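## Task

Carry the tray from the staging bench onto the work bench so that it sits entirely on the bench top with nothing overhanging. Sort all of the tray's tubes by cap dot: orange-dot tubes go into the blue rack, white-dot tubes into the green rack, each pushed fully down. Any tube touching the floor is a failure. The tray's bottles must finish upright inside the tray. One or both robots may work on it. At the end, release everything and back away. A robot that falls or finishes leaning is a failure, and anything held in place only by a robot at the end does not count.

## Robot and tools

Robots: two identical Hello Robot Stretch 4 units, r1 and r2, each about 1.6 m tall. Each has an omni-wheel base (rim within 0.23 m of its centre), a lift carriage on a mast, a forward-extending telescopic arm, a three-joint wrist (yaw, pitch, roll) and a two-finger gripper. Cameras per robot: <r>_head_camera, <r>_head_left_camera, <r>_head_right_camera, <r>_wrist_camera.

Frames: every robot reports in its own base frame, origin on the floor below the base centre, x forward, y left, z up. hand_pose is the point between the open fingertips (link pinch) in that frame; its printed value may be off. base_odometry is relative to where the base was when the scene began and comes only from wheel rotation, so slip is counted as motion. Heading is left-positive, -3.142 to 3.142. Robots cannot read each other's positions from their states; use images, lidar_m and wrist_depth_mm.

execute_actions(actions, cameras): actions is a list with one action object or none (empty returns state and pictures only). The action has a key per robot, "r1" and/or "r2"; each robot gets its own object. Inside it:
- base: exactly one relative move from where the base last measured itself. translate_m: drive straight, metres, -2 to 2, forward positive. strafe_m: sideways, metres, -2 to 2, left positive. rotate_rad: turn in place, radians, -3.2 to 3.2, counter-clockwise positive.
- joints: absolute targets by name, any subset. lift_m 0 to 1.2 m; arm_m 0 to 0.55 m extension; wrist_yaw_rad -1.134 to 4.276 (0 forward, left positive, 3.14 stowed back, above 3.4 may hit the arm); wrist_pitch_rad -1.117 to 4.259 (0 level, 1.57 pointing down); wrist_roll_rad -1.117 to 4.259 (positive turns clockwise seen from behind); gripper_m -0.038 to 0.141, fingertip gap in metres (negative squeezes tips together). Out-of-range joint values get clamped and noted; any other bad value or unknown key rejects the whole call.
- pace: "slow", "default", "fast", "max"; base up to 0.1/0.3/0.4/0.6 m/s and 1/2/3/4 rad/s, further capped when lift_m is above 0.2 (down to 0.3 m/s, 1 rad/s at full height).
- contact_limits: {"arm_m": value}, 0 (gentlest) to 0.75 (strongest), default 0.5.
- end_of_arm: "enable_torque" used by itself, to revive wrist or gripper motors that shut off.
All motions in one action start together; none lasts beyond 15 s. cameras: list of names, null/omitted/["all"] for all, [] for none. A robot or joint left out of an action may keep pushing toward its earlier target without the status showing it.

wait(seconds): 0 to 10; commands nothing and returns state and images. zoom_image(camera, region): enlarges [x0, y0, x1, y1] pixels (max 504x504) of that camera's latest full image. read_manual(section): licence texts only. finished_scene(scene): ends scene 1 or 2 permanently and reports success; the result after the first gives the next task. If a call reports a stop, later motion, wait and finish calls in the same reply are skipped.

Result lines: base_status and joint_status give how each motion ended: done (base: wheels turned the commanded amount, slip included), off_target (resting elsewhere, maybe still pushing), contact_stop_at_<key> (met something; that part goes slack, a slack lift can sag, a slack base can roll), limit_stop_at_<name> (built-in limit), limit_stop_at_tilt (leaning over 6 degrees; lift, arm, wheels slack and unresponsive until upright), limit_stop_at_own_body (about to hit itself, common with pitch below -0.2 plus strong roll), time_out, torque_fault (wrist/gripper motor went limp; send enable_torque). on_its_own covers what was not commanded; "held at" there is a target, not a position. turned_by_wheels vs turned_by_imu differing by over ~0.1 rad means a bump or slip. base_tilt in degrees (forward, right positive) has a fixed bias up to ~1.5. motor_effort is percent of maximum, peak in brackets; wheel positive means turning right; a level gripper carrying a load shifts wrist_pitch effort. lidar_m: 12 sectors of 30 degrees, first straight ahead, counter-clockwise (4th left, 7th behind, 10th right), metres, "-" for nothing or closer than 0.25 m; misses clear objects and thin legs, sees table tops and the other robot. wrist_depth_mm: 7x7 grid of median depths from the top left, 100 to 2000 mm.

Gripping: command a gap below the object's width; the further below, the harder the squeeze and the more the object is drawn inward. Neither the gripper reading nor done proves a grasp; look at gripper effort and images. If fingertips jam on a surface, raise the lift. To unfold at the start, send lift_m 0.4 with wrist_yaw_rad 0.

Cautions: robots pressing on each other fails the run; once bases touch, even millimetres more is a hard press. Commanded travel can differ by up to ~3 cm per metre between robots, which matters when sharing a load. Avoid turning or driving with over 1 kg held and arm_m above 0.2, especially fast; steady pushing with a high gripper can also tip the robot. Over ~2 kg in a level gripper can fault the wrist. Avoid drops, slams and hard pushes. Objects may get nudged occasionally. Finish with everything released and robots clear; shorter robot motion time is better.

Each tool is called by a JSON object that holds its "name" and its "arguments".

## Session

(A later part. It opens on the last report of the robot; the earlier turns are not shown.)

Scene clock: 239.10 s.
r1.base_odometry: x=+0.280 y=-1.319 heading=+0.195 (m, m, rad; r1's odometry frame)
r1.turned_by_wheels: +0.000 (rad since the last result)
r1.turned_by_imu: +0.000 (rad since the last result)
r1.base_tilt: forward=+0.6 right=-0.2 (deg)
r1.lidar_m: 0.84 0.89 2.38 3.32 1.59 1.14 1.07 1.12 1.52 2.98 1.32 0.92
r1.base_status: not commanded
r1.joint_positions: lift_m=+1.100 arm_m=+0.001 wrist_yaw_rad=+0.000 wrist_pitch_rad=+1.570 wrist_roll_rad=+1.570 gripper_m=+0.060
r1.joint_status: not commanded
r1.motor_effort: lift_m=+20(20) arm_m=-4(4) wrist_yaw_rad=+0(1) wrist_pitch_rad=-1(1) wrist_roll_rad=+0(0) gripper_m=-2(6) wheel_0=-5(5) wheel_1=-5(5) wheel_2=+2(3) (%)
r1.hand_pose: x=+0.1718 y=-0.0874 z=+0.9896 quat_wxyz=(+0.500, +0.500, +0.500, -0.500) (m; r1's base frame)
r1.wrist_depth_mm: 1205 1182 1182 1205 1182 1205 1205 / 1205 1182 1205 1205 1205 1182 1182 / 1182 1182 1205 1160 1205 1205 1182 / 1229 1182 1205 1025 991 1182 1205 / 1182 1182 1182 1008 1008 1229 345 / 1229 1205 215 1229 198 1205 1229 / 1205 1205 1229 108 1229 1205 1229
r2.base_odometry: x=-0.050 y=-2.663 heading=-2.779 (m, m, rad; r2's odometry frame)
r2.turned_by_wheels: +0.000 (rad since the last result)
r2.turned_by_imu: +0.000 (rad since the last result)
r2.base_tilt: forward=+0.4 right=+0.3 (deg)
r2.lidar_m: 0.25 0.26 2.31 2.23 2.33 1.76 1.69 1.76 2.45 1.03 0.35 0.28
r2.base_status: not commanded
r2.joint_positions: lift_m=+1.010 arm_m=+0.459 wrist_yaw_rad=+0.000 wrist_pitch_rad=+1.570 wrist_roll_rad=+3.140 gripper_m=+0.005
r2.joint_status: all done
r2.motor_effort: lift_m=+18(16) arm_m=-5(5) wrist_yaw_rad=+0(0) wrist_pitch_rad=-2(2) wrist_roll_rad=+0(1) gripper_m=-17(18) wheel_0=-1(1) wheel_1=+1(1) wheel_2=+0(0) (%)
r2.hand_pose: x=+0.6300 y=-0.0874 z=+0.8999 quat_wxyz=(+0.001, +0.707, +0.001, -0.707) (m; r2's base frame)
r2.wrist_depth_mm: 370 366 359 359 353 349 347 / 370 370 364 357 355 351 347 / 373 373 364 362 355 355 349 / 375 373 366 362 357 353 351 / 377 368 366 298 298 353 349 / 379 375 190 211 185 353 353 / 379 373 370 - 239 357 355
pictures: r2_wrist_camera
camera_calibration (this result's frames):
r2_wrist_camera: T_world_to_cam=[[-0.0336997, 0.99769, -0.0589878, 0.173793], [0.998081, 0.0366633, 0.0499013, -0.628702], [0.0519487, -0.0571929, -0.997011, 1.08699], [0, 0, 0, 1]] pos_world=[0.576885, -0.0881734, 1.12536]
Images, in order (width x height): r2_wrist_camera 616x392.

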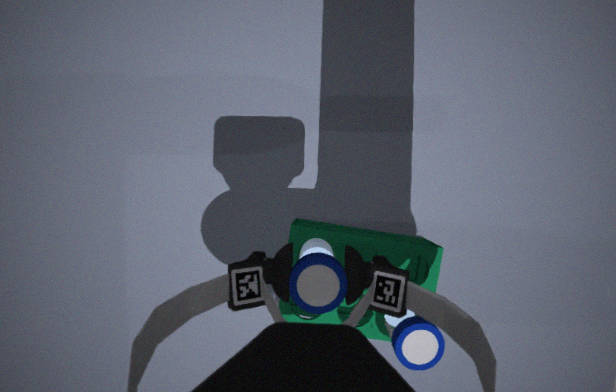

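{"name": "execute_actions", "arguments": {"actions": [{"r2":{"joints":{"lift_m":0.98},"pace":"slow"}}], "cameras": []}}

{"name": "execute_actions", "arguments": {"actions": [{"r2":{"joints":{"gripper_m":0.05}}}], "cameras": []}}

{"name": "execute_actions", "arguments": {"actions": [{"r2":{"joints":{"lift_m":1.13}}}], "cameras": ["r2_wrist_camera"]}}

{"name": "execute_actions", "arguments": {"actions": [{"r2":{"base":{"strafe_m":-0.707},"joints":{"arm_m":0.472}}}], "cameras": []}}

{"name": "execute_actions", "arguments": {"actions": [{"r2":{"joints":{"lift_m":1.03}}}], "cameras": ["r2_wrist_camera"]}}

Scene clock: 249.37 s.
r1.base_odometry: x=+0.280 y=-1.319 heading=+0.195 (m, m, rad; r1's odometry frame)
r1.turned_by_wheels: +0.000 (rad since the last result)
r1.turned_by_imu: +0.001 (rad since the last result)
r1.base_tilt: forward=+0.7 right=-0.3 (deg)
r1.lidar_m: 0.87 0.91 2.37 3.28 1.61 1.13 1.05 1.11 1.50 3.01 1.32 0.91
r1.base_status: not commanded
r1.joint_positions: lift_m=+1.100 arm_m=+0.001 wrist_yaw_rad=+0.000 wrist_pitch_rad=+1.570 wrist_roll_rad=+1.570 gripper_m=+0.060
r1.joint_status: not commanded
r1.motor_effort: lift_m=+20(20) arm_m=-4(4) wrist_yaw_rad=+0(1) wrist_pitch_rad=-1(1) wrist_roll_rad=+0(0) gripper_m=-4(5) wheel_0=-6(5) wheel_1=-5(5) wheel_2=+2(2) (%)
r1.hand_pose: x=+0.1718 y=-0.0874 z=+0.9896 quat_wxyz=(+0.500, +0.500, +0.500, -0.500) (m; r1's base frame)
r1.wrist_depth_mm: 1182 1205 1205 1205 1182 1182 1205 / 1205 1182 1205 1205 1182 1229 1205 / 1160 1182 1205 1182 1182 1205 1205 / 1229 1229 1229 1060 991 1205 1229 / 1205 1205 1182 991 991 1205 347 / 1229 1229 214 1182 197 1205 1205 / 1182 1205 1229 108 1229 1205 1182
r2.base_odometry: x=-0.050 y=-2.663 heading=-2.779 (m, m, rad; r2's odometry frame)
r2.turned_by_wheels: +0.000 (rad since the last result)
r2.turned_by_imu: -0.001 (rad since the last result)
r2.base_tilt: forward=+0.4 right=+0.3 (deg)
r2.lidar_m: 0.26 0.27 2.32 2.23 2.34 1.75 1.70 1.75 2.45 1.03 0.39 0.29
r2.base_status: not commanded
r2.joint_positions: lift_m=+0.980 arm_m=+0.459 wrist_yaw_rad=+0.000 wrist_pitch_rad=+1.570 wrist_roll_rad=+3.140 gripper_m=+0.005
r2.joint_status: all done
r2.motor_effort: lift_m=+17(17) arm_m=-5(5) wrist_yaw_rad=-1(0) wrist_pitch_rad=-2(2) wrist_roll_rad=+0(1) gripper_m=-19(19) wheel_0=-1(1) wheel_1=+1(1) wheel_2=+0(0) (%)
r2.hand_pose: x=+0.6300 y=-0.0874 z=+0.8699 quat_wxyz=(+0.001, +0.707, +0.001, -0.707) (m; r2's base frame)
r2.wrist_depth_mm: 338 336 332 329 325 320 319 / 340 338 332 327 327 325 319 / 342 340 336 329 327 322 320 / 345 340 334 334 327 322 320 / 342 340 338 271 270 325 322 / 345 342 189 211 185 325 324 / 349 343 340 - 211 325 327
pictures: none
No camera images: the call's "cameras" was empty. Leave "cameras" out to get every camera's image.

Scene clock: 250.60 s.
r1.base_odometry: x=+0.280 y=-1.319 heading=+0.195 (m, m, rad; r1's odometry frame)
r1.turned_by_wheels: +0.000 (rad since the last result)
r1.turned_by_imu: +0.000 (rad since the last result)
r1.base_tilt: forward=+0.6 right=-0.2 (deg)
r1.lidar_m: 0.87 0.89 2.38 3.33 1.60 1.13 1.08 1.13 1.48 3.01 1.30 0.93
r1.base_status: not commanded
r1.joint_positions: lift_m=+1.100 arm_m=+0.001 wrist_yaw_rad=+0.000 wrist_pitch_rad=+1.570 wrist_roll_rad=+1.570 gripper_m=+0.060
r1.joint_status: not commanded
r1.motor_effort: lift_m=+20(20) arm_m=-4(4) wrist_yaw_rad=+1(0) wrist_pitch_rad=-1(1) wrist_roll_rad=+0(1) gripper_m=-4(2) wheel_0=-6(5) wheel_1=-5(5) wheel_2=+3(2) (%)
r1.hand_pose: x=+0.1718 y=-0.0874 z=+0.9896 quat_wxyz=(+0.500, +0.500, +0.500, -0.500) (m; r1's base frame)
r1.wrist_depth_mm: 1182 1205 1205 1160 1182 1205 1205 / 1182 1182 1205 1182 1205 1205 1205 / 1205 1205 1182 1205 1229 1182 1205 / 1182 1182 1229 1042 1008 1205 1205 / 1205 1205 1205 991 991 1205 347 / 1205 1182 215 1205 198 1205 1229 / 1182 1182 1229 108 1229 1229 1205
r2.base_odometry: x=-0.050 y=-2.663 heading=-2.779 (m, m, rad; r2's odometry frame)
r2.turned_by_wheels: +0.000 (rad since the last result)
r2.turned_by_imu: +0.000 (rad since the last result)
r2.base_tilt: forward=+0.4 right=+0.3 (deg)
r2.lidar_m: 0.25 0.27 2.32 2.24 2.33 1.75 1.70 1.73 2.48 1.02 0.38 0.27
r2.base_status: not commanded
r2.joint_positions: lift_m=+0.980 arm_m=+0.459 wrist_yaw_rad=+0.000 wrist_pitch_rad=+1.570 wrist_roll_rad=+3.140 gripper_m=+0.050
r2.joint_status: all done
r2.motor_effort: lift_m=+17(17) arm_m=-5(5) wrist_yaw_rad=+1(0) wrist_pitch_rad=-2(2) wrist_roll_rad=+1(1) gripper_m=-4(18) wheel_0=-1(1) wheel_1=+1(1) wheel_2=+0(0) (%)
r2.hand_pose: x=+0.6300 y=-0.0874 z=+0.8699 quat_wxyz=(+0.001, +0.707, +0.001, -0.707) (m; r2's base frame)
r2.wrist_depth_mm: 340 338 330 327 324 319 314 / 340 336 336 329 327 320 320 / 342 338 334 330 327 322 320 / 342 340 336 334 329 327 322 / 343 340 336 272 272 325 322 / 343 343 340 211 196 327 324 / 349 345 338 - 211 327 325
pictures: none
No camera images: the call's "cameras" was empty. Leave "cameras" out to get every camera's image.

Scene clock: 252.30 s.
r1.base_odometry: x=+0.280 y=-1.319 heading=+0.195 (m, m, rad; r1's odometry frame)
r1.turned_by_wheels: +0.000 (rad since the last result)
r1.turned_by_imu: +0.001 (rad since the last result)
r1.base_tilt: forward=+0.5 right=-0.2 (deg)
r1.lidar_m: 0.86 0.91 2.37 3.31 1.64 1.14 1.06 1.11 1.50 2.99 1.30 0.92
r1.base_status: not commanded
r1.joint_positions: lift_m=+1.100 arm_m=+0.001 wrist_yaw_rad=+0.000 wrist_pitch_rad=+1.570 wrist_roll_rad=+1.570 gripper_m=+0.060
r1.joint_status: not commanded
r1.motor_effort: lift_m=+20(20) arm_m=-5(4) wrist_yaw_rad=+0(0) wrist_pitch_rad=-1(1) wrist_roll_rad=+0(1) gripper_m=-1(2) wheel_0=-5(5) wheel_1=-5(5) wheel_2=+2(3) (%)
r1.hand_pose: x=+0.1718 y=-0.0874 z=+0.9896 quat_wxyz=(+0.500, +0.500, +0.500, -0.500) (m; r1's base frame)
r1.wrist_depth_mm: 1182 1182 1205 1205 1205 1205 1205 / 1182 1182 1205 1205 1182 1182 1182 / 1205 1205 1205 1182 1182 1182 1205 / 1182 1229 1205 1042 991 1182 1205 / 1205 1205 1205 991 991 1205 349 / 1182 1229 215 1205 197 1229 1205 / 1229 1205 1205 109 1229 1229 1229
r2.base_odometry: x=-0.050 y=-2.663 heading=-2.779 (m, m, rad; r2's odometry frame)
r2.turned_by_wheels: +0.000 (rad since the last result)
r2.turned_by_imu: +0.000 (rad since the last result)
r2.base_tilt: forward=+0.4 right=+0.3 (deg)
r2.lidar_m: 0.25 0.27 2.31 2.24 2.34 1.76 1.70 1.74 2.46 1.05 0.39 0.27
r2.base_status: not commanded
r2.joint_positions: lift_m=+1.130 arm_m=+0.459 wrist_yaw_rad=+0.000 wrist_pitch_rad=+1.570 wrist_roll_rad=+3.140 gripper_m=+0.050
r2.joint_status: all done
r2.motor_effort: lift_m=+22(22) arm_m=-4(5) wrist_yaw_rad=+1(1) wrist_pitch_rad=-2(3) wrist_roll_rad=+0(1) gripper_m=-3(4) wheel_0=-1(1) wheel_1=+1(1) wheel_2=+0(0) (%)
r2.hand_pose: x=+0.6300 y=-0.0874 z=+1.0195 quat_wxyz=(+0.001, +0.707, +0.001, -0.707) (m; r2's base frame)
r2.wrist_depth_mm: 492 488 480 473 473 466 462 / 500 488 484 477 477 469 469 / 500 488 488 477 469 469 466 / 500 492 488 480 477 473 466 / 496 496 492 424 452 469 473 / 504 500 484 424 196 477 842 / 504 500 496 - 480 473 842
pictures: r2_wrist_camera
camera_calibration (this result's frames):
r2_wrist_camera: T_world_to_cam=[[-0.0336995, 0.99769, -0.0589878, 0.180849], [0.998081, 0.0366631, 0.0499003, -0.634657], [0.0519477, -0.057193, -0.997011, 1.20625], [0, 0, 0, 1]] pos_world=[0.576872, -0.0881734, 1.24498]
Images, in order (width x height): r2_wrist_camera 616x392.

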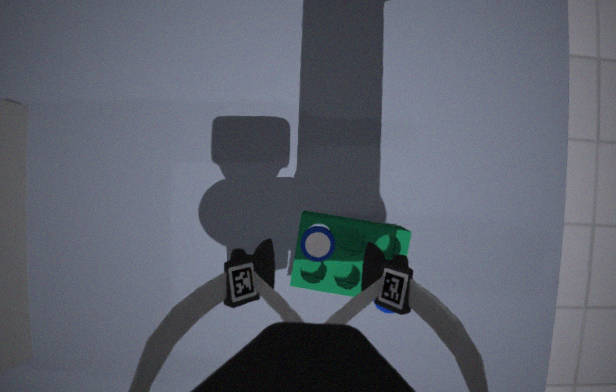

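Scene clock: 255.97 s.
r1.base_odometry: x=+0.280 y=-1.319 heading=+0.195 (m, m, rad; r1's odometry frame)
r1.turned_by_wheels: +0.000 (rad since the last result)
r1.turned_by_imu: +0.001 (rad since the last result)
r1.base_tilt: forward=+0.6 right=-0.3 (deg)
r1.lidar_m: 0.86 0.90 2.38 3.29 1.61 1.13 1.07 1.12 1.48 3.02 1.31 0.94
r1.base_status: not commanded
r1.joint_positions: lift_m=+1.100 arm_m=+0.001 wrist_yaw_rad=+0.000 wrist_pitch_rad=+1.570 wrist_roll_rad=+1.570 gripper_m=+0.060
r1.joint_status: not commanded
r1.motor_effort: lift_m=+20(20) arm_m=-5(4) wrist_yaw_rad=-1(1) wrist_pitch_rad=-1(1) wrist_roll_rad=+0(0) gripper_m=-4(4) wheel_0=-6(6) wheel_1=-5(5) wheel_2=+3(3) (%)
r1.hand_pose: x=+0.1718 y=-0.0874 z=+0.9896 quat_wxyz=(+0.500, +0.500, +0.500, -0.500) (m; r1's base frame)
r1.wrist_depth_mm: 1160 1182 1182 1182 1205 1182 1205 / 1160 1205 1205 1229 1182 1182 1182 / 1182 1205 1182 1205 1205 1182 1205 / 1182 1182 1205 1060 976 1182 1205 / 1205 1205 1205 1008 1008 1205 349 / 1205 1229 216 1229 198 1229 1205 / 1205 1229 1205 108 1205 1205 1229
r2.base_odometry: x=-0.301 y=-2.002 heading=-2.779 (m, m, rad; r2's odometry frame)
r2.turned_by_wheels: +0.000 (rad since the last result)
r2.turned_by_imu: -0.003 (rad since the last result)
r2.base_tilt: forward=+0.4 right=+0.3 (deg)
r2.lidar_m: 0.25 0.26 0.36 2.93 2.46 1.76 1.70 1.81 2.47 2.26 0.38 0.27
r2.base_status: done
r2.joint_positions: lift_m=+1.130 arm_m=+0.471 wrist_yaw_rad=+0.000 wrist_pitch_rad=+1.570 wrist_roll_rad=+3.140 gripper_m=+0.050
r2.joint_status: all done
r2.motor_effort: lift_m=+22(22) arm_m=+5(3) wrist_yaw_rad=+0(1) wrist_pitch_rad=-2(3) wrist_roll_rad=+1(1) gripper_m=-3(2) wheel_0=+0(10) wheel_1=+0(10) wheel_2=+0(0) (%)
r2.hand_pose: x=+0.6423 y=-0.0874 z=+1.0196 quat_wxyz=(+0.001, +0.707, +0.001, -0.707) (m; r2's base frame)
r2.wrist_depth_mm: 496 488 488 477 477 466 466 / 492 488 484 473 477 466 459 / 496 488 488 473 473 410 327 / 496 488 484 477 477 466 452 / 500 433 492 424 430 413 442 / 504 492 488 418 196 473 445 / 500 496 492 - 473 473 424
pictures: none
No camera images: the call's "cameras" was empty. Leave "cameras" out to get every camera's image.

Scene clock: 257.40 s.
r1.base_odometry: x=+0.280 y=-1.319 heading=+0.195 (m, m, rad; r1's odometry frame)
r1.turned_by_wheels: +0.000 (rad since the last result)
r1.turned_by_imu: +0.001 (rad since the last result)
r1.base_tilt: forward=+0.5 right=-0.2 (deg)
r1.lidar_m: 0.87 0.88 2.35 3.30 1.59 1.13 1.07 1.12 1.49 2.99 1.31 0.92
r1.base_status: not commanded
r1.joint_positions: lift_m=+1.100 arm_m=+0.001 wrist_yaw_rad=+0.000 wrist_pitch_rad=+1.570 wrist_roll_rad=+1.570 gripper_m=+0.060
r1.joint_status: not commanded
r1.motor_effort: lift_m=+20(20) arm_m=-4(5) wrist_yaw_rad=+1(0) wrist_pitch_rad=-1(1) wrist_roll_rad=+1(0) gripper_m=-4(2) wheel_0=-6(5) wheel_1=-5(5) wheel_2=+2(2) (%)
r1.hand_pose: x=+0.1718 y=-0.0874 z=+0.9896 quat_wxyz=(+0.500, +0.500, +0.500, -0.500) (m; r1's base frame)
r1.wrist_depth_mm: 1205 1182 1182 1205 1205 1205 1182 / 1160 1160 1205 1182 1182 1205 1182 / 1205 1182 1182 1182 1205 1229 1182 / 1205 1182 1182 1060 991 1205 1229 / 1205 1182 1205 1008 991 1182 347 / 1182 1182 216 1205 197 1229 1229 / 1205 1205 1205 109 1205 1229 1229
r2.base_odometry: x=-0.301 y=-2.002 heading=-2.779 (m, m, rad; r2's odometry frame)
r2.turned_by_wheels: +0.000 (rad since the last result)
r2.turned_by_imu: +0.000 (rad since the last result)
r2.base_tilt: forward=+0.4 right=+0.3 (deg)
r2.lidar_m: 0.25 0.27 0.38 2.93 2.43 1.74 1.70 1.80 2.48 2.27 0.38 0.26
r2.base_status: not commanded
r2.joint_positions: lift_m=+1.030 arm_m=+0.471 wrist_yaw_rad=+0.000 wrist_pitch_rad=+1.570 wrist_roll_rad=+3.140 gripper_m=+0.050
r2.joint_status: all done
r2.motor_effort: lift_m=+18(19) arm_m=+5(5) wrist_yaw_rad=-1(2) wrist_pitch_rad=-2(3) wrist_roll_rad=+0(1) gripper_m=-5(5) wheel_0=-1(0) wheel_1=+0(0) wheel_2=+0(0) (%)
r2.hand_pose: x=+0.6423 y=-0.0874 z=+0.9199 quat_wxyz=(+0.001, +0.707, +0.001, -0.707) (m; r2's base frame)
r2.wrist_depth_mm: 389 384 382 379 373 368 368 / 394 387 384 375 373 355 294 / 394 392 384 379 373 370 294 / 392 387 387 382 375 370 368 / 336 330 387 319 315 342 310 / 399 394 384 319 196 314 314 / 397 397 392 - 382 373 370
pictures: r2_wrist_camera
camera_calibration (this result's frames):
r2_wrist_camera: T_world_to_cam=[[-0.033653, 0.997691, -0.0589886, 0.175358], [0.998081, 0.0366181, 0.0499264, -0.641992], [0.0519712, -0.0571953, -0.997009, 1.10627], [0, 0, 0, 1]] pos_world=[0.589167, -0.088171, 1.14535]
Images, in order (width x height): r2_wrist_camera 616x392.

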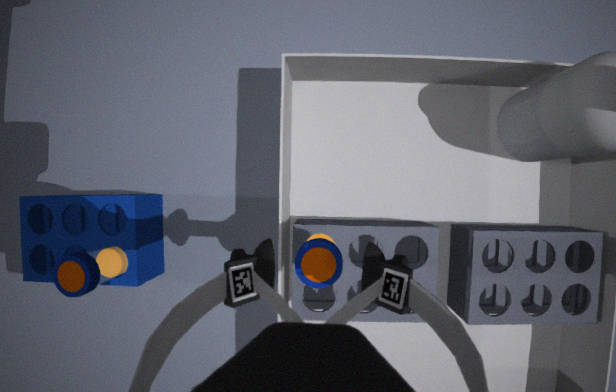

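{"name": "execute_actions", "arguments": {"actions": [{"r2":{"joints":{"lift_m":0.987},"pace":"slow"}}], "cameras": []}}

{"name": "execute_actions", "arguments": {"actions": [{"r2":{"joints":{"gripper_m":0.005}}}], "cameras": []}}

{"name": "execute_actions", "arguments": {"actions": [{"r2":{"joints":{"lift_m":1.13}}}], "cameras": []}}

{"name": "execute_actions", "arguments": {"actions": [{"r2":{"base":{"strafe_m":-0.28},"joints":{"arm_m":0.5}}}], "cameras": []}}

{"name": "execute_actions", "arguments": {"actions": [{"r2":{"joints":{"lift_m":1.05}}}], "cameras": ["r2_wrist_camera"]}}

Scene clock: 268.77 s.
r1.base_odometry: x=+0.280 y=-1.319 heading=+0.195 (m, m, rad; r1's odometry frame)
r1.turned_by_wheels: +0.000 (rad since the last result)
r1.turned_by_imu: +0.001 (rad since the last result)
r1.base_tilt: forward=+0.5 right=-0.3 (deg)
r1.lidar_m: 0.86 0.92 2.36 3.28 1.61 1.13 1.07 1.13 1.50 3.00 1.31 0.89
r1.base_status: not commanded
r1.joint_positions: lift_m=+1.100 arm_m=+0.001 wrist_yaw_rad=+0.000 wrist_pitch_rad=+1.570 wrist_roll_rad=+1.570 gripper_m=+0.060
r1.joint_status: not commanded
r1.motor_effort: lift_m=+20(20) arm_m=-4(4) wrist_yaw_rad=+0(0) wrist_pitch_rad=-1(1) wrist_roll_rad=+0(0) gripper_m=-6(3) wheel_0=-5(5) wheel_1=-5(5) wheel_2=+2(2) (%)
r1.hand_pose: x=+0.1718 y=-0.0874 z=+0.9896 quat_wxyz=(+0.500, +0.500, +0.500, -0.500) (m; r1's base frame)
r1.wrist_depth_mm: 1182 1182 1160 1205 1205 1205 1182 / 1182 1182 1182 1205 1182 1205 1205 / 1205 1205 1205 1205 1205 1229 1182 / 1229 1182 1229 1042 991 1205 1205 / 1205 1205 1205 991 991 1205 349 / 1205 1205 215 1205 198 1229 1205 / 1205 1229 1205 108 1205 1229 1229
r2.base_odometry: x=-0.301 y=-2.002 heading=-2.779 (m, m, rad; r2's odometry frame)
r2.turned_by_wheels: +0.000 (rad since the last result)
r2.turned_by_imu: -0.001 (rad since the last result)
r2.base_tilt: forward=+0.4 right=+0.3 (deg)
r2.lidar_m: 0.25 0.26 0.37 2.94 2.42 1.73 1.68 1.78 2.45 2.22 0.36 0.26
r2.base_status: not commanded
r2.joint_positions: lift_m=+0.987 arm_m=+0.471 wrist_yaw_rad=+0.000 wrist_pitch_rad=+1.570 wrist_roll_rad=+3.140 gripper_m=+0.050
r2.joint_status: all done
r2.motor_effort: lift_m=+18(17) arm_m=+4(5) wrist_yaw_rad=+0(1) wrist_pitch_rad=-3(2) wrist_roll_rad=+1(1) gripper_m=-4(5) wheel_0=-1(0) wheel_1=+0(0) wheel_2=+0(0) (%)
r2.hand_pose: x=+0.6423 y=-0.0874 z=+0.8769 quat_wxyz=(+0.001, +0.707, +0.001, -0.707) (m; r2's base frame)
r2.wrist_depth_mm: 345 343 340 334 309 325 325 / 347 345 340 332 329 327 283 / 347 347 342 334 330 329 294 / 343 345 342 334 332 329 324 / 287 320 343 277 303 297 273 / 351 347 343 216 196 283 268 / 353 349 347 - 330 330 330
pictures: none
No camera images: the call's "cameras" was empty. Leave "cameras" out to get every camera's image.

Scene clock: 270.00 s.
r1.base_odometry: x=+0.280 y=-1.319 heading=+0.195 (m, m, rad; r1's odometry frame)
r1.turned_by_wheels: +0.000 (rad since the last result)
r1.turned_by_imu: +0.000 (rad since the last result)
r1.base_tilt: forward=+0.6 right=-0.3 (deg)
r1.lidar_m: 0.86 0.89 2.36 3.30 1.60 1.13 1.07 1.11 1.52 3.01 1.27 0.90
r1.base_status: not commanded
r1.joint_positions: lift_m=+1.100 arm_m=+0.001 wrist_yaw_rad=+0.000 wrist_pitch_rad=+1.570 wrist_roll_rad=+1.570 gripper_m=+0.060
r1.joint_status: not commanded
r1.motor_effort: lift_m=+20(20) arm_m=-5(4) wrist_yaw_rad=+0(0) wrist_pitch_rad=-1(1) wrist_roll_rad=+0(1) gripper_m=-5(3) wheel_0=-6(5) wheel_1=-5(5) wheel_2=+2(2) (%)
r1.hand_pose: x=+0.1718 y=-0.0874 z=+0.9896 quat_wxyz=(+0.500, +0.500, +0.500, -0.500) (m; r1's base frame)
r1.wrist_depth_mm: 1182 1182 1182 1182 1229 1205 1182 / 1229 1205 1205 1182 1205 1205 1182 / 1205 1182 1160 1205 1182 1229 1205 / 1205 1182 1182 1042 991 1182 1205 / 1182 1182 1182 991 991 1205 347 / 1229 1205 216 1205 197 1205 1229 / 1205 1229 1229 109 1229 1229 1229
r2.base_odometry: x=-0.301 y=-2.002 heading=-2.779 (m, m, rad; r2's odometry frame)
r2.turned_by_wheels: +0.000 (rad since the last result)
r2.turned_by_imu: +0.000 (rad since the last result)
r2.base_tilt: forward=+0.4 right=+0.3 (deg)
r2.lidar_m: 0.25 0.27 0.35 2.94 2.41 1.72 1.71 1.79 2.46 2.25 0.36 0.27
r2.base_status: not commanded
r2.joint_positions: lift_m=+0.987 arm_m=+0.471 wrist_yaw_rad=+0.000 wrist_pitch_rad=+1.570 wrist_roll_rad=+3.140 gripper_m=+0.005
r2.joint_status: all done
r2.motor_effort: lift_m=+17(18) arm_m=+4(5) wrist_yaw_rad=+1(0) wrist_pitch_rad=-2(1) wrist_roll_rad=+1(1) gripper_m=-18(15) wheel_0=-1(1) wheel_1=+0(1) wheel_2=+0(0) (%)
r2.hand_pose: x=+0.6423 y=-0.0874 z=+0.8769 quat_wxyz=(+0.001, +0.707, +0.001, -0.707) (m; r2's base frame)
r2.wrist_depth_mm: 349 342 338 334 307 324 325 / 347 343 340 334 330 325 285 / 347 345 340 334 332 327 294 / 343 343 342 334 330 327 325 / 289 322 347 274 276 298 272 / 353 349 189 207 185 272 268 / 351 351 345 - 332 330 327
pictures: none
No camera images: the call's "cameras" was empty. Leave "cameras" out to get every camera's image.

Scene clock: 271.67 s.
r1.base_odometry: x=+0.280 y=-1.319 heading=+0.195 (m, m, rad; r1's odometry frame)
r1.turned_by_wheels: +0.000 (rad since the last result)
r1.turned_by_imu: +0.001 (rad since the last result)
r1.base_tilt: forward=+0.5 right=-0.1 (deg)
r1.lidar_m: 0.85 0.89 2.38 3.34 1.60 1.13 1.07 1.11 1.50 3.00 1.32 0.91
r1.base_status: not commanded
r1.joint_positions: lift_m=+1.100 arm_m=+0.001 wrist_yaw_rad=+0.000 wrist_pitch_rad=+1.570 wrist_roll_rad=+1.570 gripper_m=+0.060
r1.joint_status: not commanded
r1.motor_effort: lift_m=+20(20) arm_m=-4(5) wrist_yaw_rad=+0(0) wrist_pitch_rad=-1(1) wrist_roll_rad=+1(0) gripper_m=-4(3) wheel_0=-6(6) wheel_1=-5(5) wheel_2=+2(3) (%)
r1.hand_pose: x=+0.1718 y=-0.0874 z=+0.9896 quat_wxyz=(+0.500, +0.500, +0.500, -0.500) (m; r1's base frame)
r1.wrist_depth_mm: 1160 1182 1205 1182 1182 1182 1205 / 1205 1182 1205 1205 1182 1205 1182 / 1205 1182 1182 1182 1205 1229 1182 / 1205 1205 1205 1042 1008 1205 1205 / 1205 1205 1205 991 991 1205 347 / 1229 1229 215 1229 198 1205 1205 / 1205 1205 1205 108 1229 1205 1229
r2.base_odometry: x=-0.301 y=-2.002 heading=-2.779 (m, m, rad; r2's odometry frame)
r2.turned_by_wheels: +0.000 (rad since the last result)
r2.turned_by_imu: +0.000 (rad since the last result)
r2.base_tilt: forward=+0.4 right=+0.3 (deg)
r2.lidar_m: 0.25 0.27 0.35 2.93 2.43 1.73 1.69 1.78 2.47 2.26 0.37 0.27
r2.base_status: not commanded
r2.joint_positions: lift_m=+1.130 arm_m=+0.471 wrist_yaw_rad=+0.000 wrist_pitch_rad=+1.570 wrist_roll_rad=+3.140 gripper_m=+0.005
r2.joint_status: all done
r2.motor_effort: lift_m=+23(23) arm_m=+5(4) wrist_yaw_rad=-2(2) wrist_pitch_rad=-2(2) wrist_roll_rad=+1(0) gripper_m=-18(18) wheel_0=-1(1) wheel_1=+0(0) wheel_2=+0(0) (%)
r2.hand_pose: x=+0.6423 y=-0.0874 z=+1.0195 quat_wxyz=(+0.001, +0.707, +0.001, -0.707) (m; r2's base frame)
r2.wrist_depth_mm: 488 488 480 480 473 466 462 / 492 484 484 480 473 466 462 / 496 492 484 473 473 410 330 / 500 484 488 477 473 473 452 / 504 433 488 277 415 415 439 / 500 496 189 208 185 459 452 / 508 492 492 - 477 473 424
pictures: none
No camera images: the call's "cameras" was empty. Leave "cameras" out to get every camera's image.

Scene clock: 273.93 s.
r1.base_odometry: x=+0.280 y=-1.319 heading=+0.195 (m, m, rad; r1's odometry frame)
r1.turned_by_wheels: +0.000 (rad since the last result)
r1.turned_by_imu: +0.001 (rad since the last result)
r1.base_tilt: forward=+0.6 right=-0.3 (deg)
r1.lidar_m: 0.88 0.91 2.38 3.27 1.60 1.12 1.08 1.11 1.49 3.00 1.28 0.92
r1.base_status: not commanded
r1.joint_positions: lift_m=+1.100 arm_m=+0.001 wrist_yaw_rad=+0.000 wrist_pitch_rad=+1.570 wrist_roll_rad=+1.570 gripper_m=+0.060
r1.joint_status: not commanded
r1.motor_effort: lift_m=+20(20) arm_m=-5(4) wrist_yaw_rad=+1(0) wrist_pitch_rad=-1(1) wrist_roll_rad=+0(0) gripper_m=-2(3) wheel_0=-5(5) wheel_1=-5(5) wheel_2=+3(2) (%)
r1.hand_pose: x=+0.1718 y=-0.0874 z=+0.9896 quat_wxyz=(+0.500, +0.500, +0.500, -0.500) (m; r1's base frame)
r1.wrist_depth_mm: 1182 1205 1182 1205 1182 1160 1205 / 1205 1182 1205 1205 1205 1205 1182 / 1182 1182 1182 1182 1160 1205 1205 / 1182 1182 1205 1042 991 1205 1205 / 1182 1205 1205 1008 991 1229 349 / 1205 1229 216 1205 197 1229 1205 / 1205 1205 1205 108 1205 1229 1229
r2.base_odometry: x=-0.400 y=-1.740 heading=-2.779 (m, m, rad; r2's odometry frame)
r2.turned_by_wheels: +0.000 (rad since the last result)
r2.turned_by_imu: -0.002 (rad since the last result)
r2.base_tilt: forward=+0.4 right=+0.3 (deg)
r2.lidar_m: 0.25 0.25 0.37 1.08 2.43 1.75 1.69 1.80 2.48 1.97 0.37 0.27
r2.base_status: done
r2.joint_positions: lift_m=+1.130 arm_m=+0.499 wrist_yaw_rad=+0.000 wrist_pitch_rad=+1.570 wrist_roll_rad=+3.140 gripper_m=+0.005
r2.joint_status: all done
r2.motor_effort: lift_m=+22(22) arm_m=+4(6) wrist_yaw_rad=-1(1) wrist_pitch_rad=-2(3) wrist_roll_rad=+1(1) gripper_m=-17(19) wheel_0=-1(9) wheel_1=+1(8) wheel_2=+0(1) (%)
r2.hand_pose: x=+0.6703 y=-0.0874 z=+1.0196 quat_wxyz=(+0.001, +0.707, +0.001, -0.707) (m; r2's base frame)
r2.wrist_depth_mm: 1281 1281 484 473 469 466 462 / 1308 1281 484 480 473 466 462 / 1281 1255 484 484 473 469 459 / 1308 1255 484 484 473 469 449 / 1255 1308 488 279 357 477 410 / 1281 1308 190 208 185 452 466 / 1281 1281 488 - 473 449 377
pictures: none
No camera images: the call's "cameras" was empty. Leave "cameras" out to get every camera's image.

Scene clock: 275.27 s.
r1.base_odometry: x=+0.280 y=-1.319 heading=+0.195 (m, m, rad; r1's odometry frame)
r1.turned_by_wheels: +0.000 (rad since the last result)
r1.turned_by_imu: +0.000 (rad since the last result)
r1.base_tilt: forward=+0.7 right=-0.3 (deg)
r1.lidar_m: 0.87 0.92 2.39 3.30 1.60 1.13 1.07 1.10 1.52 3.01 1.28 0.92
r1.base_status: not commanded
r1.joint_positions: lift_m=+1.100 arm_m=+0.001 wrist_yaw_rad=+0.000 wrist_pitch_rad=+1.570 wrist_roll_rad=+1.570 gripper_m=+0.060
r1.joint_status: not commanded
r1.motor_effort: lift_m=+20(20) arm_m=-4(5) wrist_yaw_rad=+0(0) wrist_pitch_rad=-1(1) wrist_roll_rad=+0(0) gripper_m=-3(4) wheel_0=-5(5) wheel_1=-5(5) wheel_2=+2(2) (%)
r1.hand_pose: x=+0.1718 y=-0.0874 z=+0.9896 quat_wxyz=(+0.500, +0.500, +0.500, -0.500) (m; r1's base frame)
r1.wrist_depth_mm: 1205 1160 1205 1182 1205 1182 1205 / 1182 1160 1229 1205 1182 1205 1182 / 1205 1205 1182 1229 1205 1205 1205 / 1182 1205 1205 1060 1008 1205 1205 / 1205 1205 1182 1008 991 1229 347 / 1205 1205 216 1205 197 1229 1205 / 1205 1205 1205 108 1229 1229 1205
r2.base_odometry: x=-0.400 y=-1.740 heading=-2.779 (m, m, rad; r2's odometry frame)
r2.turned_by_wheels: +0.000 (rad since the last result)
r2.turned_by_imu: +0.000 (rad since the last result)
r2.base_tilt: forward=+0.4 right=+0.3 (deg)
r2.lidar_m: 0.25 0.25 0.35 1.05 2.42 1.75 1.69 1.78 2.49 1.97 0.38 0.26
r2.base_status: not commanded
r2.joint_positions: lift_m=+1.050 arm_m=+0.499 wrist_yaw_rad=+0.000 wrist_pitch_rad=+1.570 wrist_roll_rad=+3.140 gripper_m=+0.005
r2.joint_status: all done
r2.motor_effort: lift_m=+18(23) arm_m=+5(4) wrist_yaw_rad=+2(0) wrist_pitch_rad=-2(3) wrist_roll_rad=+1(1) gripper_m=-19(18) wheel_0=-1(1) wheel_1=+1(2) wheel_2=+0(0) (%)
r2.hand_pose: x=+0.6703 y=-0.0874 z=+0.9399 quat_wxyz=(+0.001, +0.707, +0.001, -0.707) (m; r2's base frame)
r2.wrist_depth_mm: 1205 1182 402 399 394 387 384 / 1182 1182 402 399 397 389 370 / 1229 1182 404 402 394 392 379 / 1182 1205 404 402 338 394 377 / 1205 1229 410 278 285 397 373 / 1205 1205 189 207 185 397 366 / 1229 1205 410 - 399 394 362
pictures: r2_wrist_camera
camera_calibration (this result's frames):
r2_wrist_camera: T_world_to_cam=[[-0.0336323, 0.997692, -0.0589896, 0.177466], [0.998081, 0.0365991, 0.0499548, -0.670966], [0.0519985, -0.0571963, -0.997008, 1.12471], [0, 0, 0, 1]] pos_world=[0.617164, -0.08817, 1.16533]
Images, in order (width x height): r2_wrist_camera 616x392.

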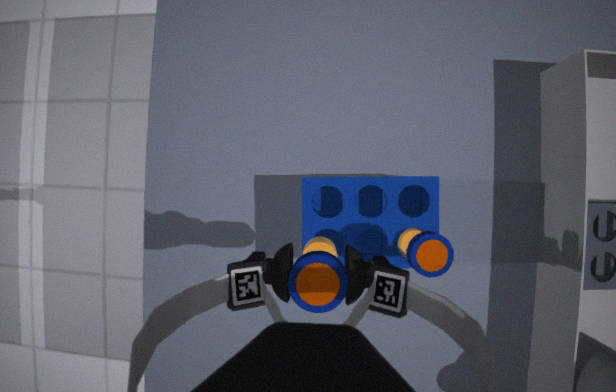

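{"name": "execute_actions", "arguments": {"actions": [{"r2":{"base":{"strafe_m":0.007},"joints":{"arm_m":0.454,"lift_m":1.04},"pace":"slow"}}], "cameras": ["r2_wrist_camera"]}}

{"name": "execute_actions", "arguments": {"actions": [{"r2":{"joints":{"lift_m":0.977},"pace":"slow"}}], "cameras": ["r2_wrist_camera"]}}

{"name": "execute_actions", "arguments": {"actions": [{"r2":{"joints":{"gripper_m":0.05}}}], "cameras": []}}

{"name": "execute_actions", "arguments": {"actions": [{"r2":{"joints":{"lift_m":1.1}}}], "cameras": []}}

{"name": "execute_actions", "arguments": {"actions": [{"r2":{"base":{"translate_m":-0.4},"joints":{"arm_m":0.01}}}], "cameras": ["r2_head_camera","r1_head_camera"]}}

{"name": "zoom_image", "arguments": {"camera": "r1_head_camera", "region": [130, 220, 370, 310]}}

Scene clock: 296.10 s.
r1.base_odometry: x=+0.280 y=-1.319 heading=+0.195 (m, m, rad; r1's odometry frame)
r1.turned_by_wheels: +0.000 (rad since the last result)
r1.turned_by_imu: +0.002 (rad since the last result)
r1.base_tilt: forward=+0.5 right=-0.3 (deg)
r1.lidar_m: 0.87 0.88 2.37 3.29 1.61 1.14 1.07 1.10 1.52 2.99 1.31 0.93
r1.base_status: not commanded
r1.joint_positions: lift_m=+1.100 arm_m=+0.001 wrist_yaw_rad=+0.000 wrist_pitch_rad=+1.570 wrist_roll_rad=+1.570 gripper_m=+0.060
r1.joint_status: not commanded
r1.motor_effort: lift_m=+20(20) arm_m=-4(5) wrist_yaw_rad=+0(0) wrist_pitch_rad=-1(1) wrist_roll_rad=+0(0) gripper_m=-3(3) wheel_0=-5(5) wheel_1=-5(5) wheel_2=+3(3) (%)
r1.hand_pose: x=+0.1718 y=-0.0874 z=+0.9896 quat_wxyz=(+0.500, +0.500, +0.500, -0.500) (m; r1's base frame)
r1.wrist_depth_mm: 1205 1205 1182 1205 1205 1205 1205 / 1205 1205 1182 1182 1229 1182 1205 / 1182 1205 1182 1182 1205 1182 1205 / 1205 1182 1205 1060 1008 1229 1205 / 1182 1205 1182 991 1008 1182 349 / 1182 1205 216 1229 198 1229 1229 / 1205 1205 1229 109 1229 1205 1229
r2.base_odometry: x=-0.397 y=-1.747 heading=-2.779 (m, m, rad; r2's odometry frame)
r2.turned_by_wheels: +0.000 (rad since the last result)
r2.turned_by_imu: -0.001 (rad since the last result)
r2.base_tilt: forward=+0.4 right=+0.3 (deg)
r2.lidar_m: 0.25 0.26 0.36 1.08 2.42 1.74 1.70 1.80 2.46 2.00 0.39 0.25
r2.base_status: done
r2.joint_positions: lift_m=+1.040 arm_m=+0.455 wrist_yaw_rad=+0.000 wrist_pitch_rad=+1.570 wrist_roll_rad=+3.140 gripper_m=+0.005
r2.joint_status: all done
r2.motor_effort: lift_m=+17(19) arm_m=-5(6) wrist_yaw_rad=+0(0) wrist_pitch_rad=-2(2) wrist_roll_rad=+1(1) gripper_m=-19(19) wheel_0=-3(6) wheel_1=+0(6) wheel_2=+0(2) (%)
r2.hand_pose: x=+0.6260 y=-0.0874 z=+0.9299 quat_wxyz=(+0.001, +0.707, +0.001, -0.707) (m; r2's base frame)
r2.wrist_depth_mm: 1205 1160 394 392 382 377 375 / 1205 1182 394 389 387 384 377 / 1205 1182 392 392 387 382 362 / 1205 1182 397 394 389 389 364 / 1160 1182 399 278 330 387 359 / 1205 1205 190 208 185 379 357 / 1205 1205 402 - 392 384 351
pictures: r2_wrist_camera
camera_calibration (this result's frames):
r2_wrist_camera: T_world_to_cam=[[-0.0336255, 0.997692, -0.0589896, 0.175384], [0.998081, 0.0365923, 0.0499547, -0.626272], [0.051998, -0.0571966, -0.997008, 1.11708], [0, 0, 0, 1]] pos_world=[0.572882, -0.0881696, 1.15536]
Images, in order (width x height): r2_wrist_camera 616x392.

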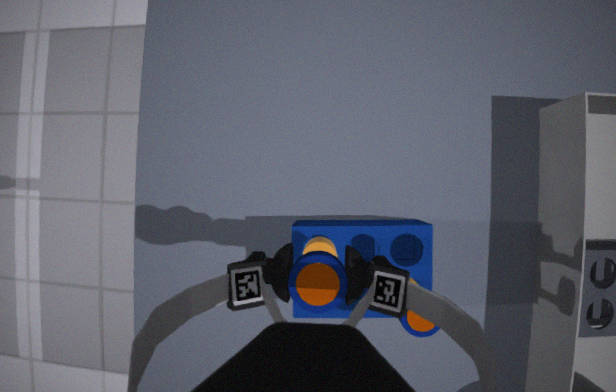

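Scene clock: 297.50 s.
r1.base_odometry: x=+0.280 y=-1.319 heading=+0.195 (m, m, rad; r1's odometry frame)
r1.turned_by_wheels: +0.000 (rad since the last result)
r1.turned_by_imu: +0.000 (rad since the last result)
r1.base_tilt: forward=+0.6 right=-0.2 (deg)
r1.lidar_m: 0.86 0.91 2.37 3.32 1.59 1.14 1.07 1.09 1.50 3.00 1.30 0.93
r1.base_status: not commanded
r1.joint_positions: lift_m=+1.100 arm_m=+0.001 wrist_yaw_rad=+0.000 wrist_pitch_rad=+1.570 wrist_roll_rad=+1.570 gripper_m=+0.060
r1.joint_status: not commanded
r1.motor_effort: lift_m=+20(20) arm_m=-4(4) wrist_yaw_rad=+0(1) wrist_pitch_rad=-1(1) wrist_roll_rad=-1(1) gripper_m=-2(2) wheel_0=-5(5) wheel_1=-5(5) wheel_2=+2(2) (%)
r1.hand_pose: x=+0.1718 y=-0.0874 z=+0.9896 quat_wxyz=(+0.500, +0.500, +0.500, -0.500) (m; r1's base frame)
r1.wrist_depth_mm: 1182 1182 1160 1205 1182 1182 1205 / 1182 1160 1205 1182 1182 1182 1205 / 1229 1182 1205 1229 1205 1229 1229 / 1182 1205 1205 1060 991 1229 1205 / 1182 1205 1205 1008 1008 1182 349 / 1205 1205 216 1205 197 1229 1229 / 1205 1205 1229 108 1229 1229 1182
r2.base_odometry: x=-0.397 y=-1.747 heading=-2.779 (m, m, rad; r2's odometry frame)
r2.turned_by_wheels: +0.000 (rad since the last result)
r2.turned_by_imu: +0.000 (rad since the last result)
r2.base_tilt: forward=+0.4 right=+0.3 (deg)
r2.lidar_m: 0.25 0.27 0.36 1.06 2.43 1.73 1.69 1.79 2.48 2.00 0.37 0.27
r2.base_status: not commanded
r2.joint_positions: lift_m=+0.977 arm_m=+0.455 wrist_yaw_rad=+0.000 wrist_pitch_rad=+1.570 wrist_roll_rad=+3.140 gripper_m=+0.005
r2.joint_status: all done
r2.motor_effort: lift_m=+18(13) arm_m=-5(5) wrist_yaw_rad=+1(1) wrist_pitch_rad=-1(2) wrist_roll_rad=+1(1) gripper_m=-17(16) wheel_0=-3(3) wheel_1=+0(0) wheel_2=+0(0) (%)
r2.hand_pose: x=+0.6260 y=-0.0874 z=+0.8669 quat_wxyz=(+0.001, +0.707, +0.001, -0.707) (m; r2's base frame)
r2.wrist_depth_mm: 1098 332 330 325 322 320 315 / 1118 332 332 327 322 319 315 / 1160 336 332 329 325 319 317 / 1160 338 332 327 324 320 319 / 1160 338 332 268 267 322 319 / 1138 338 190 208 185 320 324 / 1138 342 336 - 298 206 322
pictures: r2_wrist_camera
camera_calibration (this result's frames):
r2_wrist_camera: T_world_to_cam=[[-0.0336229, 0.997692, -0.058991, 0.171667], [0.998079, 0.036592, 0.0499959, -0.62317], [0.0520391, -0.0571966, -0.997006, 1.05423], [0, 0, 0, 1]] pos_world=[0.572883, -0.0881696, 1.09236]
Images, in order (width x height): r2_wrist_camera 616x392.

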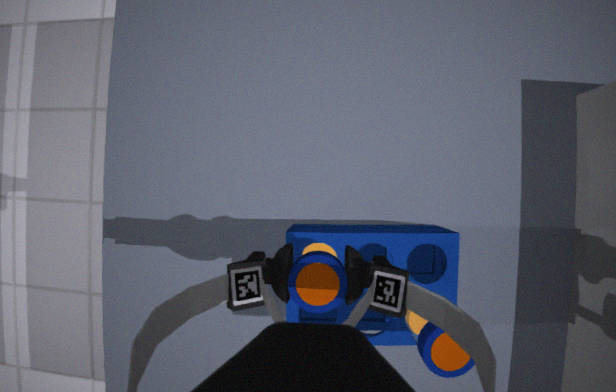

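Scene clock: 298.73 s.
r1.base_odometry: x=+0.280 y=-1.319 heading=+0.195 (m, m, rad; r1's odometry frame)
r1.turned_by_wheels: +0.000 (rad since the last result)
r1.turned_by_imu: +0.000 (rad since the last result)
r1.base_tilt: forward=+0.6 right=-0.3 (deg)
r1.lidar_m: 0.87 0.90 2.37 3.32 1.61 1.15 1.07 1.10 1.50 2.98 1.32 0.90
r1.base_status: not commanded
r1.joint_positions: lift_m=+1.100 arm_m=+0.001 wrist_yaw_rad=+0.000 wrist_pitch_rad=+1.570 wrist_roll_rad=+1.570 gripper_m=+0.060
r1.joint_status: not commanded
r1.motor_effort: lift_m=+20(20) arm_m=-4(5) wrist_yaw_rad=-1(0) wrist_pitch_rad=-1(1) wrist_roll_rad=-1(0) gripper_m=-4(3) wheel_0=-6(5) wheel_1=-5(5) wheel_2=+2(2) (%)
r1.hand_pose: x=+0.1718 y=-0.0874 z=+0.9896 quat_wxyz=(+0.500, +0.500, +0.500, -0.500) (m; r1's base frame)
r1.wrist_depth_mm: 1160 1205 1160 1205 1182 1205 1205 / 1182 1182 1205 1182 1182 1205 1205 / 1182 1182 1205 1182 1205 1205 1205 / 1205 1182 1205 1060 991 1205 1229 / 1229 1205 1182 991 991 1229 349 / 1205 1229 216 1229 197 1229 1229 / 1205 1205 1205 108 1229 1229 1205
r2.base_odometry: x=-0.397 y=-1.747 heading=-2.779 (m, m, rad; r2's odometry frame)
r2.turned_by_wheels: +0.000 (rad since the last result)
r2.turned_by_imu: +0.000 (rad since the last result)
r2.base_tilt: forward=+0.4 right=+0.3 (deg)
r2.lidar_m: 0.25 0.26 0.37 1.07 2.39 1.73 1.70 1.81 2.49 1.97 0.38 0.27
r2.base_status: not commanded
r2.joint_positions: lift_m=+0.977 arm_m=+0.455 wrist_yaw_rad=+0.000 wrist_pitch_rad=+1.570 wrist_roll_rad=+3.140 gripper_m=+0.050
r2.joint_status: all done
r2.motor_effort: lift_m=+18(18) arm_m=-5(5) wrist_yaw_rad=+2(1) wrist_pitch_rad=-2(2) wrist_roll_rad=+0(0) gripper_m=-5(19) wheel_0=-3(3) wheel_1=+0(0) wheel_2=+0(0) (%)
r2.hand_pose: x=+0.6260 y=-0.0874 z=+0.8669 quat_wxyz=(+0.001, +0.707, +0.001, -0.707) (m; r2's base frame)
r2.wrist_depth_mm: 1138 334 330 324 322 319 315 / 1138 334 329 329 324 320 315 / 1138 336 332 330 325 320 317 / 1138 338 334 329 325 322 319 / 1138 338 332 267 296 322 322 / 1160 342 336 208 196 322 320 / 1138 340 338 - 297 324 322
pictures: none
No camera images: the call's "cameras" was empty. Leave "cameras" out to get every camera's image.

Scene clock: 300.30 s.
r1.base_odometry: x=+0.280 y=-1.319 heading=+0.195 (m, m, rad; r1's odometry frame)
r1.turned_by_wheels: +0.000 (rad since the last result)
r1.turned_by_imu: +0.001 (rad since the last result)
r1.base_tilt: forward=+0.5 right=-0.3 (deg)
r1.lidar_m: 0.83 0.91 2.39 3.32 1.61 1.15 1.06 1.13 1.51 2.99 1.29 0.93
r1.base_status: not commanded
r1.joint_positions: lift_m=+1.100 arm_m=+0.001 wrist_yaw_rad=+0.000 wrist_pitch_rad=+1.570 wrist_roll_rad=+1.570 gripper_m=+0.060
r1.joint_status: not commanded
r1.motor_effort: lift_m=+20(20) arm_m=-5(4) wrist_yaw_rad=+1(0) wrist_pitch_rad=-1(1) wrist_roll_rad=+0(0) gripper_m=-3(2) wheel_0=-5(6) wheel_1=-5(5) wheel_2=+2(3) (%)
r1.hand_pose: x=+0.1718 y=-0.0874 z=+0.9896 quat_wxyz=(+0.500, +0.500, +0.500, -0.500) (m; r1's base frame)
r1.wrist_depth_mm: 1160 1205 1182 1182 1182 1182 1205 / 1205 1182 1182 1205 1182 1205 1205 / 1182 1182 1182 1205 1205 1205 1205 / 1182 1182 1182 1060 991 1182 1205 / 1205 1205 1205 991 991 1205 347 / 1205 1182 216 1182 198 1205 1229 / 1205 1205 1182 108 1205 1229 1205
r2.base_odometry: x=-0.397 y=-1.747 heading=-2.779 (m, m, rad; r2's odometry frame)
r2.turned_by_wheels: +0.000 (rad since the last result)
r2.turned_by_imu: +0.000 (rad since the last result)
r2.base_tilt: forward=+0.4 right=+0.3 (deg)
r2.lidar_m: 0.25 0.26 0.39 1.06 2.42 1.75 1.69 1.79 2.49 1.96 0.38 0.25
r2.base_status: not commanded
r2.joint_positions: lift_m=+1.100 arm_m=+0.455 wrist_yaw_rad=+0.000 wrist_pitch_rad=+1.570 wrist_roll_rad=+3.140 gripper_m=+0.050
r2.joint_status: all done
r2.motor_effort: lift_m=+22(20) arm_m=-5(5) wrist_yaw_rad=-1(1) wrist_pitch_rad=-2(2) wrist_roll_rad=+0(0) gripper_m=-4(3) wheel_0=-3(3) wheel_1=+0(0) wheel_2=+0(0) (%)
r2.hand_pose: x=+0.6260 y=-0.0874 z=+0.9895 quat_wxyz=(+0.001, +0.707, +0.001, -0.707) (m; r2's base frame)
r2.wrist_depth_mm: 1255 1229 452 449 442 439 433 / 1255 1229 455 449 442 436 436 / 1255 1205 459 449 442 439 394 / 1281 1229 462 452 442 439 410 / 1255 1205 462 394 415 442 387 / 1281 1229 455 394 196 442 410 / 1255 1281 469 - 449 427 399
pictures: none
No camera images: the call's "cameras" was empty. Leave "cameras" out to get every camera's image.

Scene clock: 303.10 s.
r1.base_odometry: x=+0.280 y=-1.319 heading=+0.195 (m, m, rad; r1's odometry frame)
r1.turned_by_wheels: +0.000 (rad since the last result)
r1.turned_by_imu: +0.001 (rad since the last result)
r1.base_tilt: forward=+0.7 right=-0.2 (deg)
r1.lidar_m: 0.86 0.89 2.36 3.33 1.62 1.13 1.07 1.12 1.50 3.00 1.30 0.93
r1.base_status: not commanded
r1.joint_positions: lift_m=+1.100 arm_m=+0.001 wrist_yaw_rad=+0.000 wrist_pitch_rad=+1.570 wrist_roll_rad=+1.570 gripper_m=+0.060
r1.joint_status: not commanded
r1.motor_effort: lift_m=+20(20) arm_m=-4(5) wrist_yaw_rad=+1(1) wrist_pitch_rad=-1(1) wrist_roll_rad=+0(0) gripper_m=-5(4) wheel_0=-5(5) wheel_1=-5(5) wheel_2=+2(3) (%)
r1.hand_pose: x=+0.1718 y=-0.0874 z=+0.9896 quat_wxyz=(+0.500, +0.500, +0.500, -0.500) (m; r1's base frame)
r1.wrist_depth_mm: 1205 1182 1205 1205 1182 1182 1182 / 1182 1205 1182 1205 1182 1205 1182 / 1205 1182 1182 1205 1182 1182 1205 / 1182 1182 1205 1042 991 1205 1229 / 1182 1205 1205 991 991 1205 347 / 1205 1205 215 1229 197 1205 1229 / 1182 1205 1205 108 1205 1205 1229
r2.base_odometry: x=-0.023 y=-1.605 heading=-2.780 (m, m, rad; r2's odometry frame)
r2.turned_by_wheels: +0.000 (rad since the last result)
r2.turned_by_imu: -0.003 (rad since the last result)
r2.base_tilt: forward=+0.4 right=+0.3 (deg)
r2.lidar_m: 0.62 0.67 0.93 3.21 1.86 1.35 1.29 1.36 1.89 2.67 2.07 0.64
r2.base_status: done
r2.joint_positions: lift_m=+1.100 arm_m=+0.011 wrist_yaw_rad=+0.000 wrist_pitch_rad=+1.570 wrist_roll_rad=+3.140 gripper_m=+0.050
r2.joint_status: all done
r2.motor_effort: lift_m=+22(22) arm_m=-5(5) wrist_yaw_rad=+1(0) wrist_pitch_rad=-3(2) wrist_roll_rad=+0(0) gripper_m=-5(3) wheel_0=-1(6) wheel_1=+0(6) wheel_2=-1(9) (%)
r2.hand_pose: x=+0.1819 y=-0.0874 z=+0.9896 quat_wxyz=(+0.001, +0.707, +0.001, -0.707) (m; r2's base frame)
r2.wrist_depth_mm: 1255 1229 1205 1182 1205 1182 1160 / 1255 1281 1205 1205 1182 1182 1182 / 1255 1255 1229 991 976 1182 1160 / 1281 1255 1229 1205 1025 1182 1160 / 1255 1229 1229 1229 1229 1182 1205 / 1281 1255 1229 1229 196 1182 1182 / 1281 1229 1255 - 1229 1182 1205
pictures: r1_head_camera, r2_head_camera
Images, in order (width x height): r1_head_camera 420x560, r2_head_camera 420x560.

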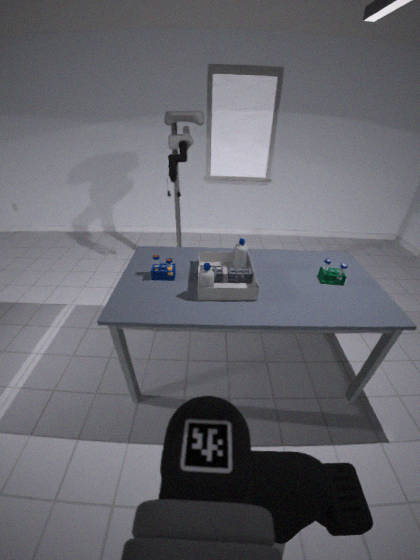

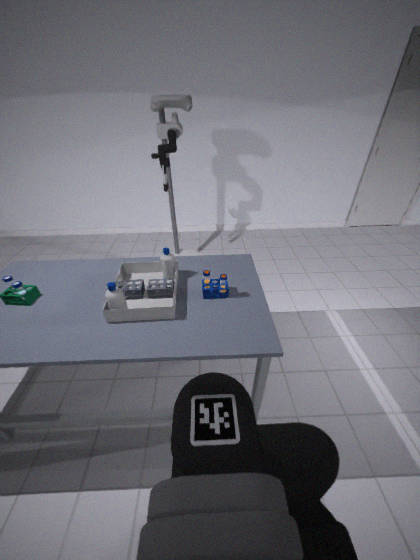

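Region (130, 220, 370, 310) of r1_head_camera's 420x560 image, scaled by 2.100, with more detail than that image has; it fills the top 189 rows of this view, and the rest is white.

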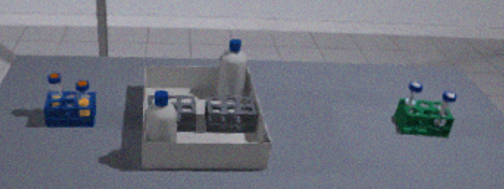

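{"name": "finished_scene", "arguments": {"scene": 2}}

The scene is finished: the task was done.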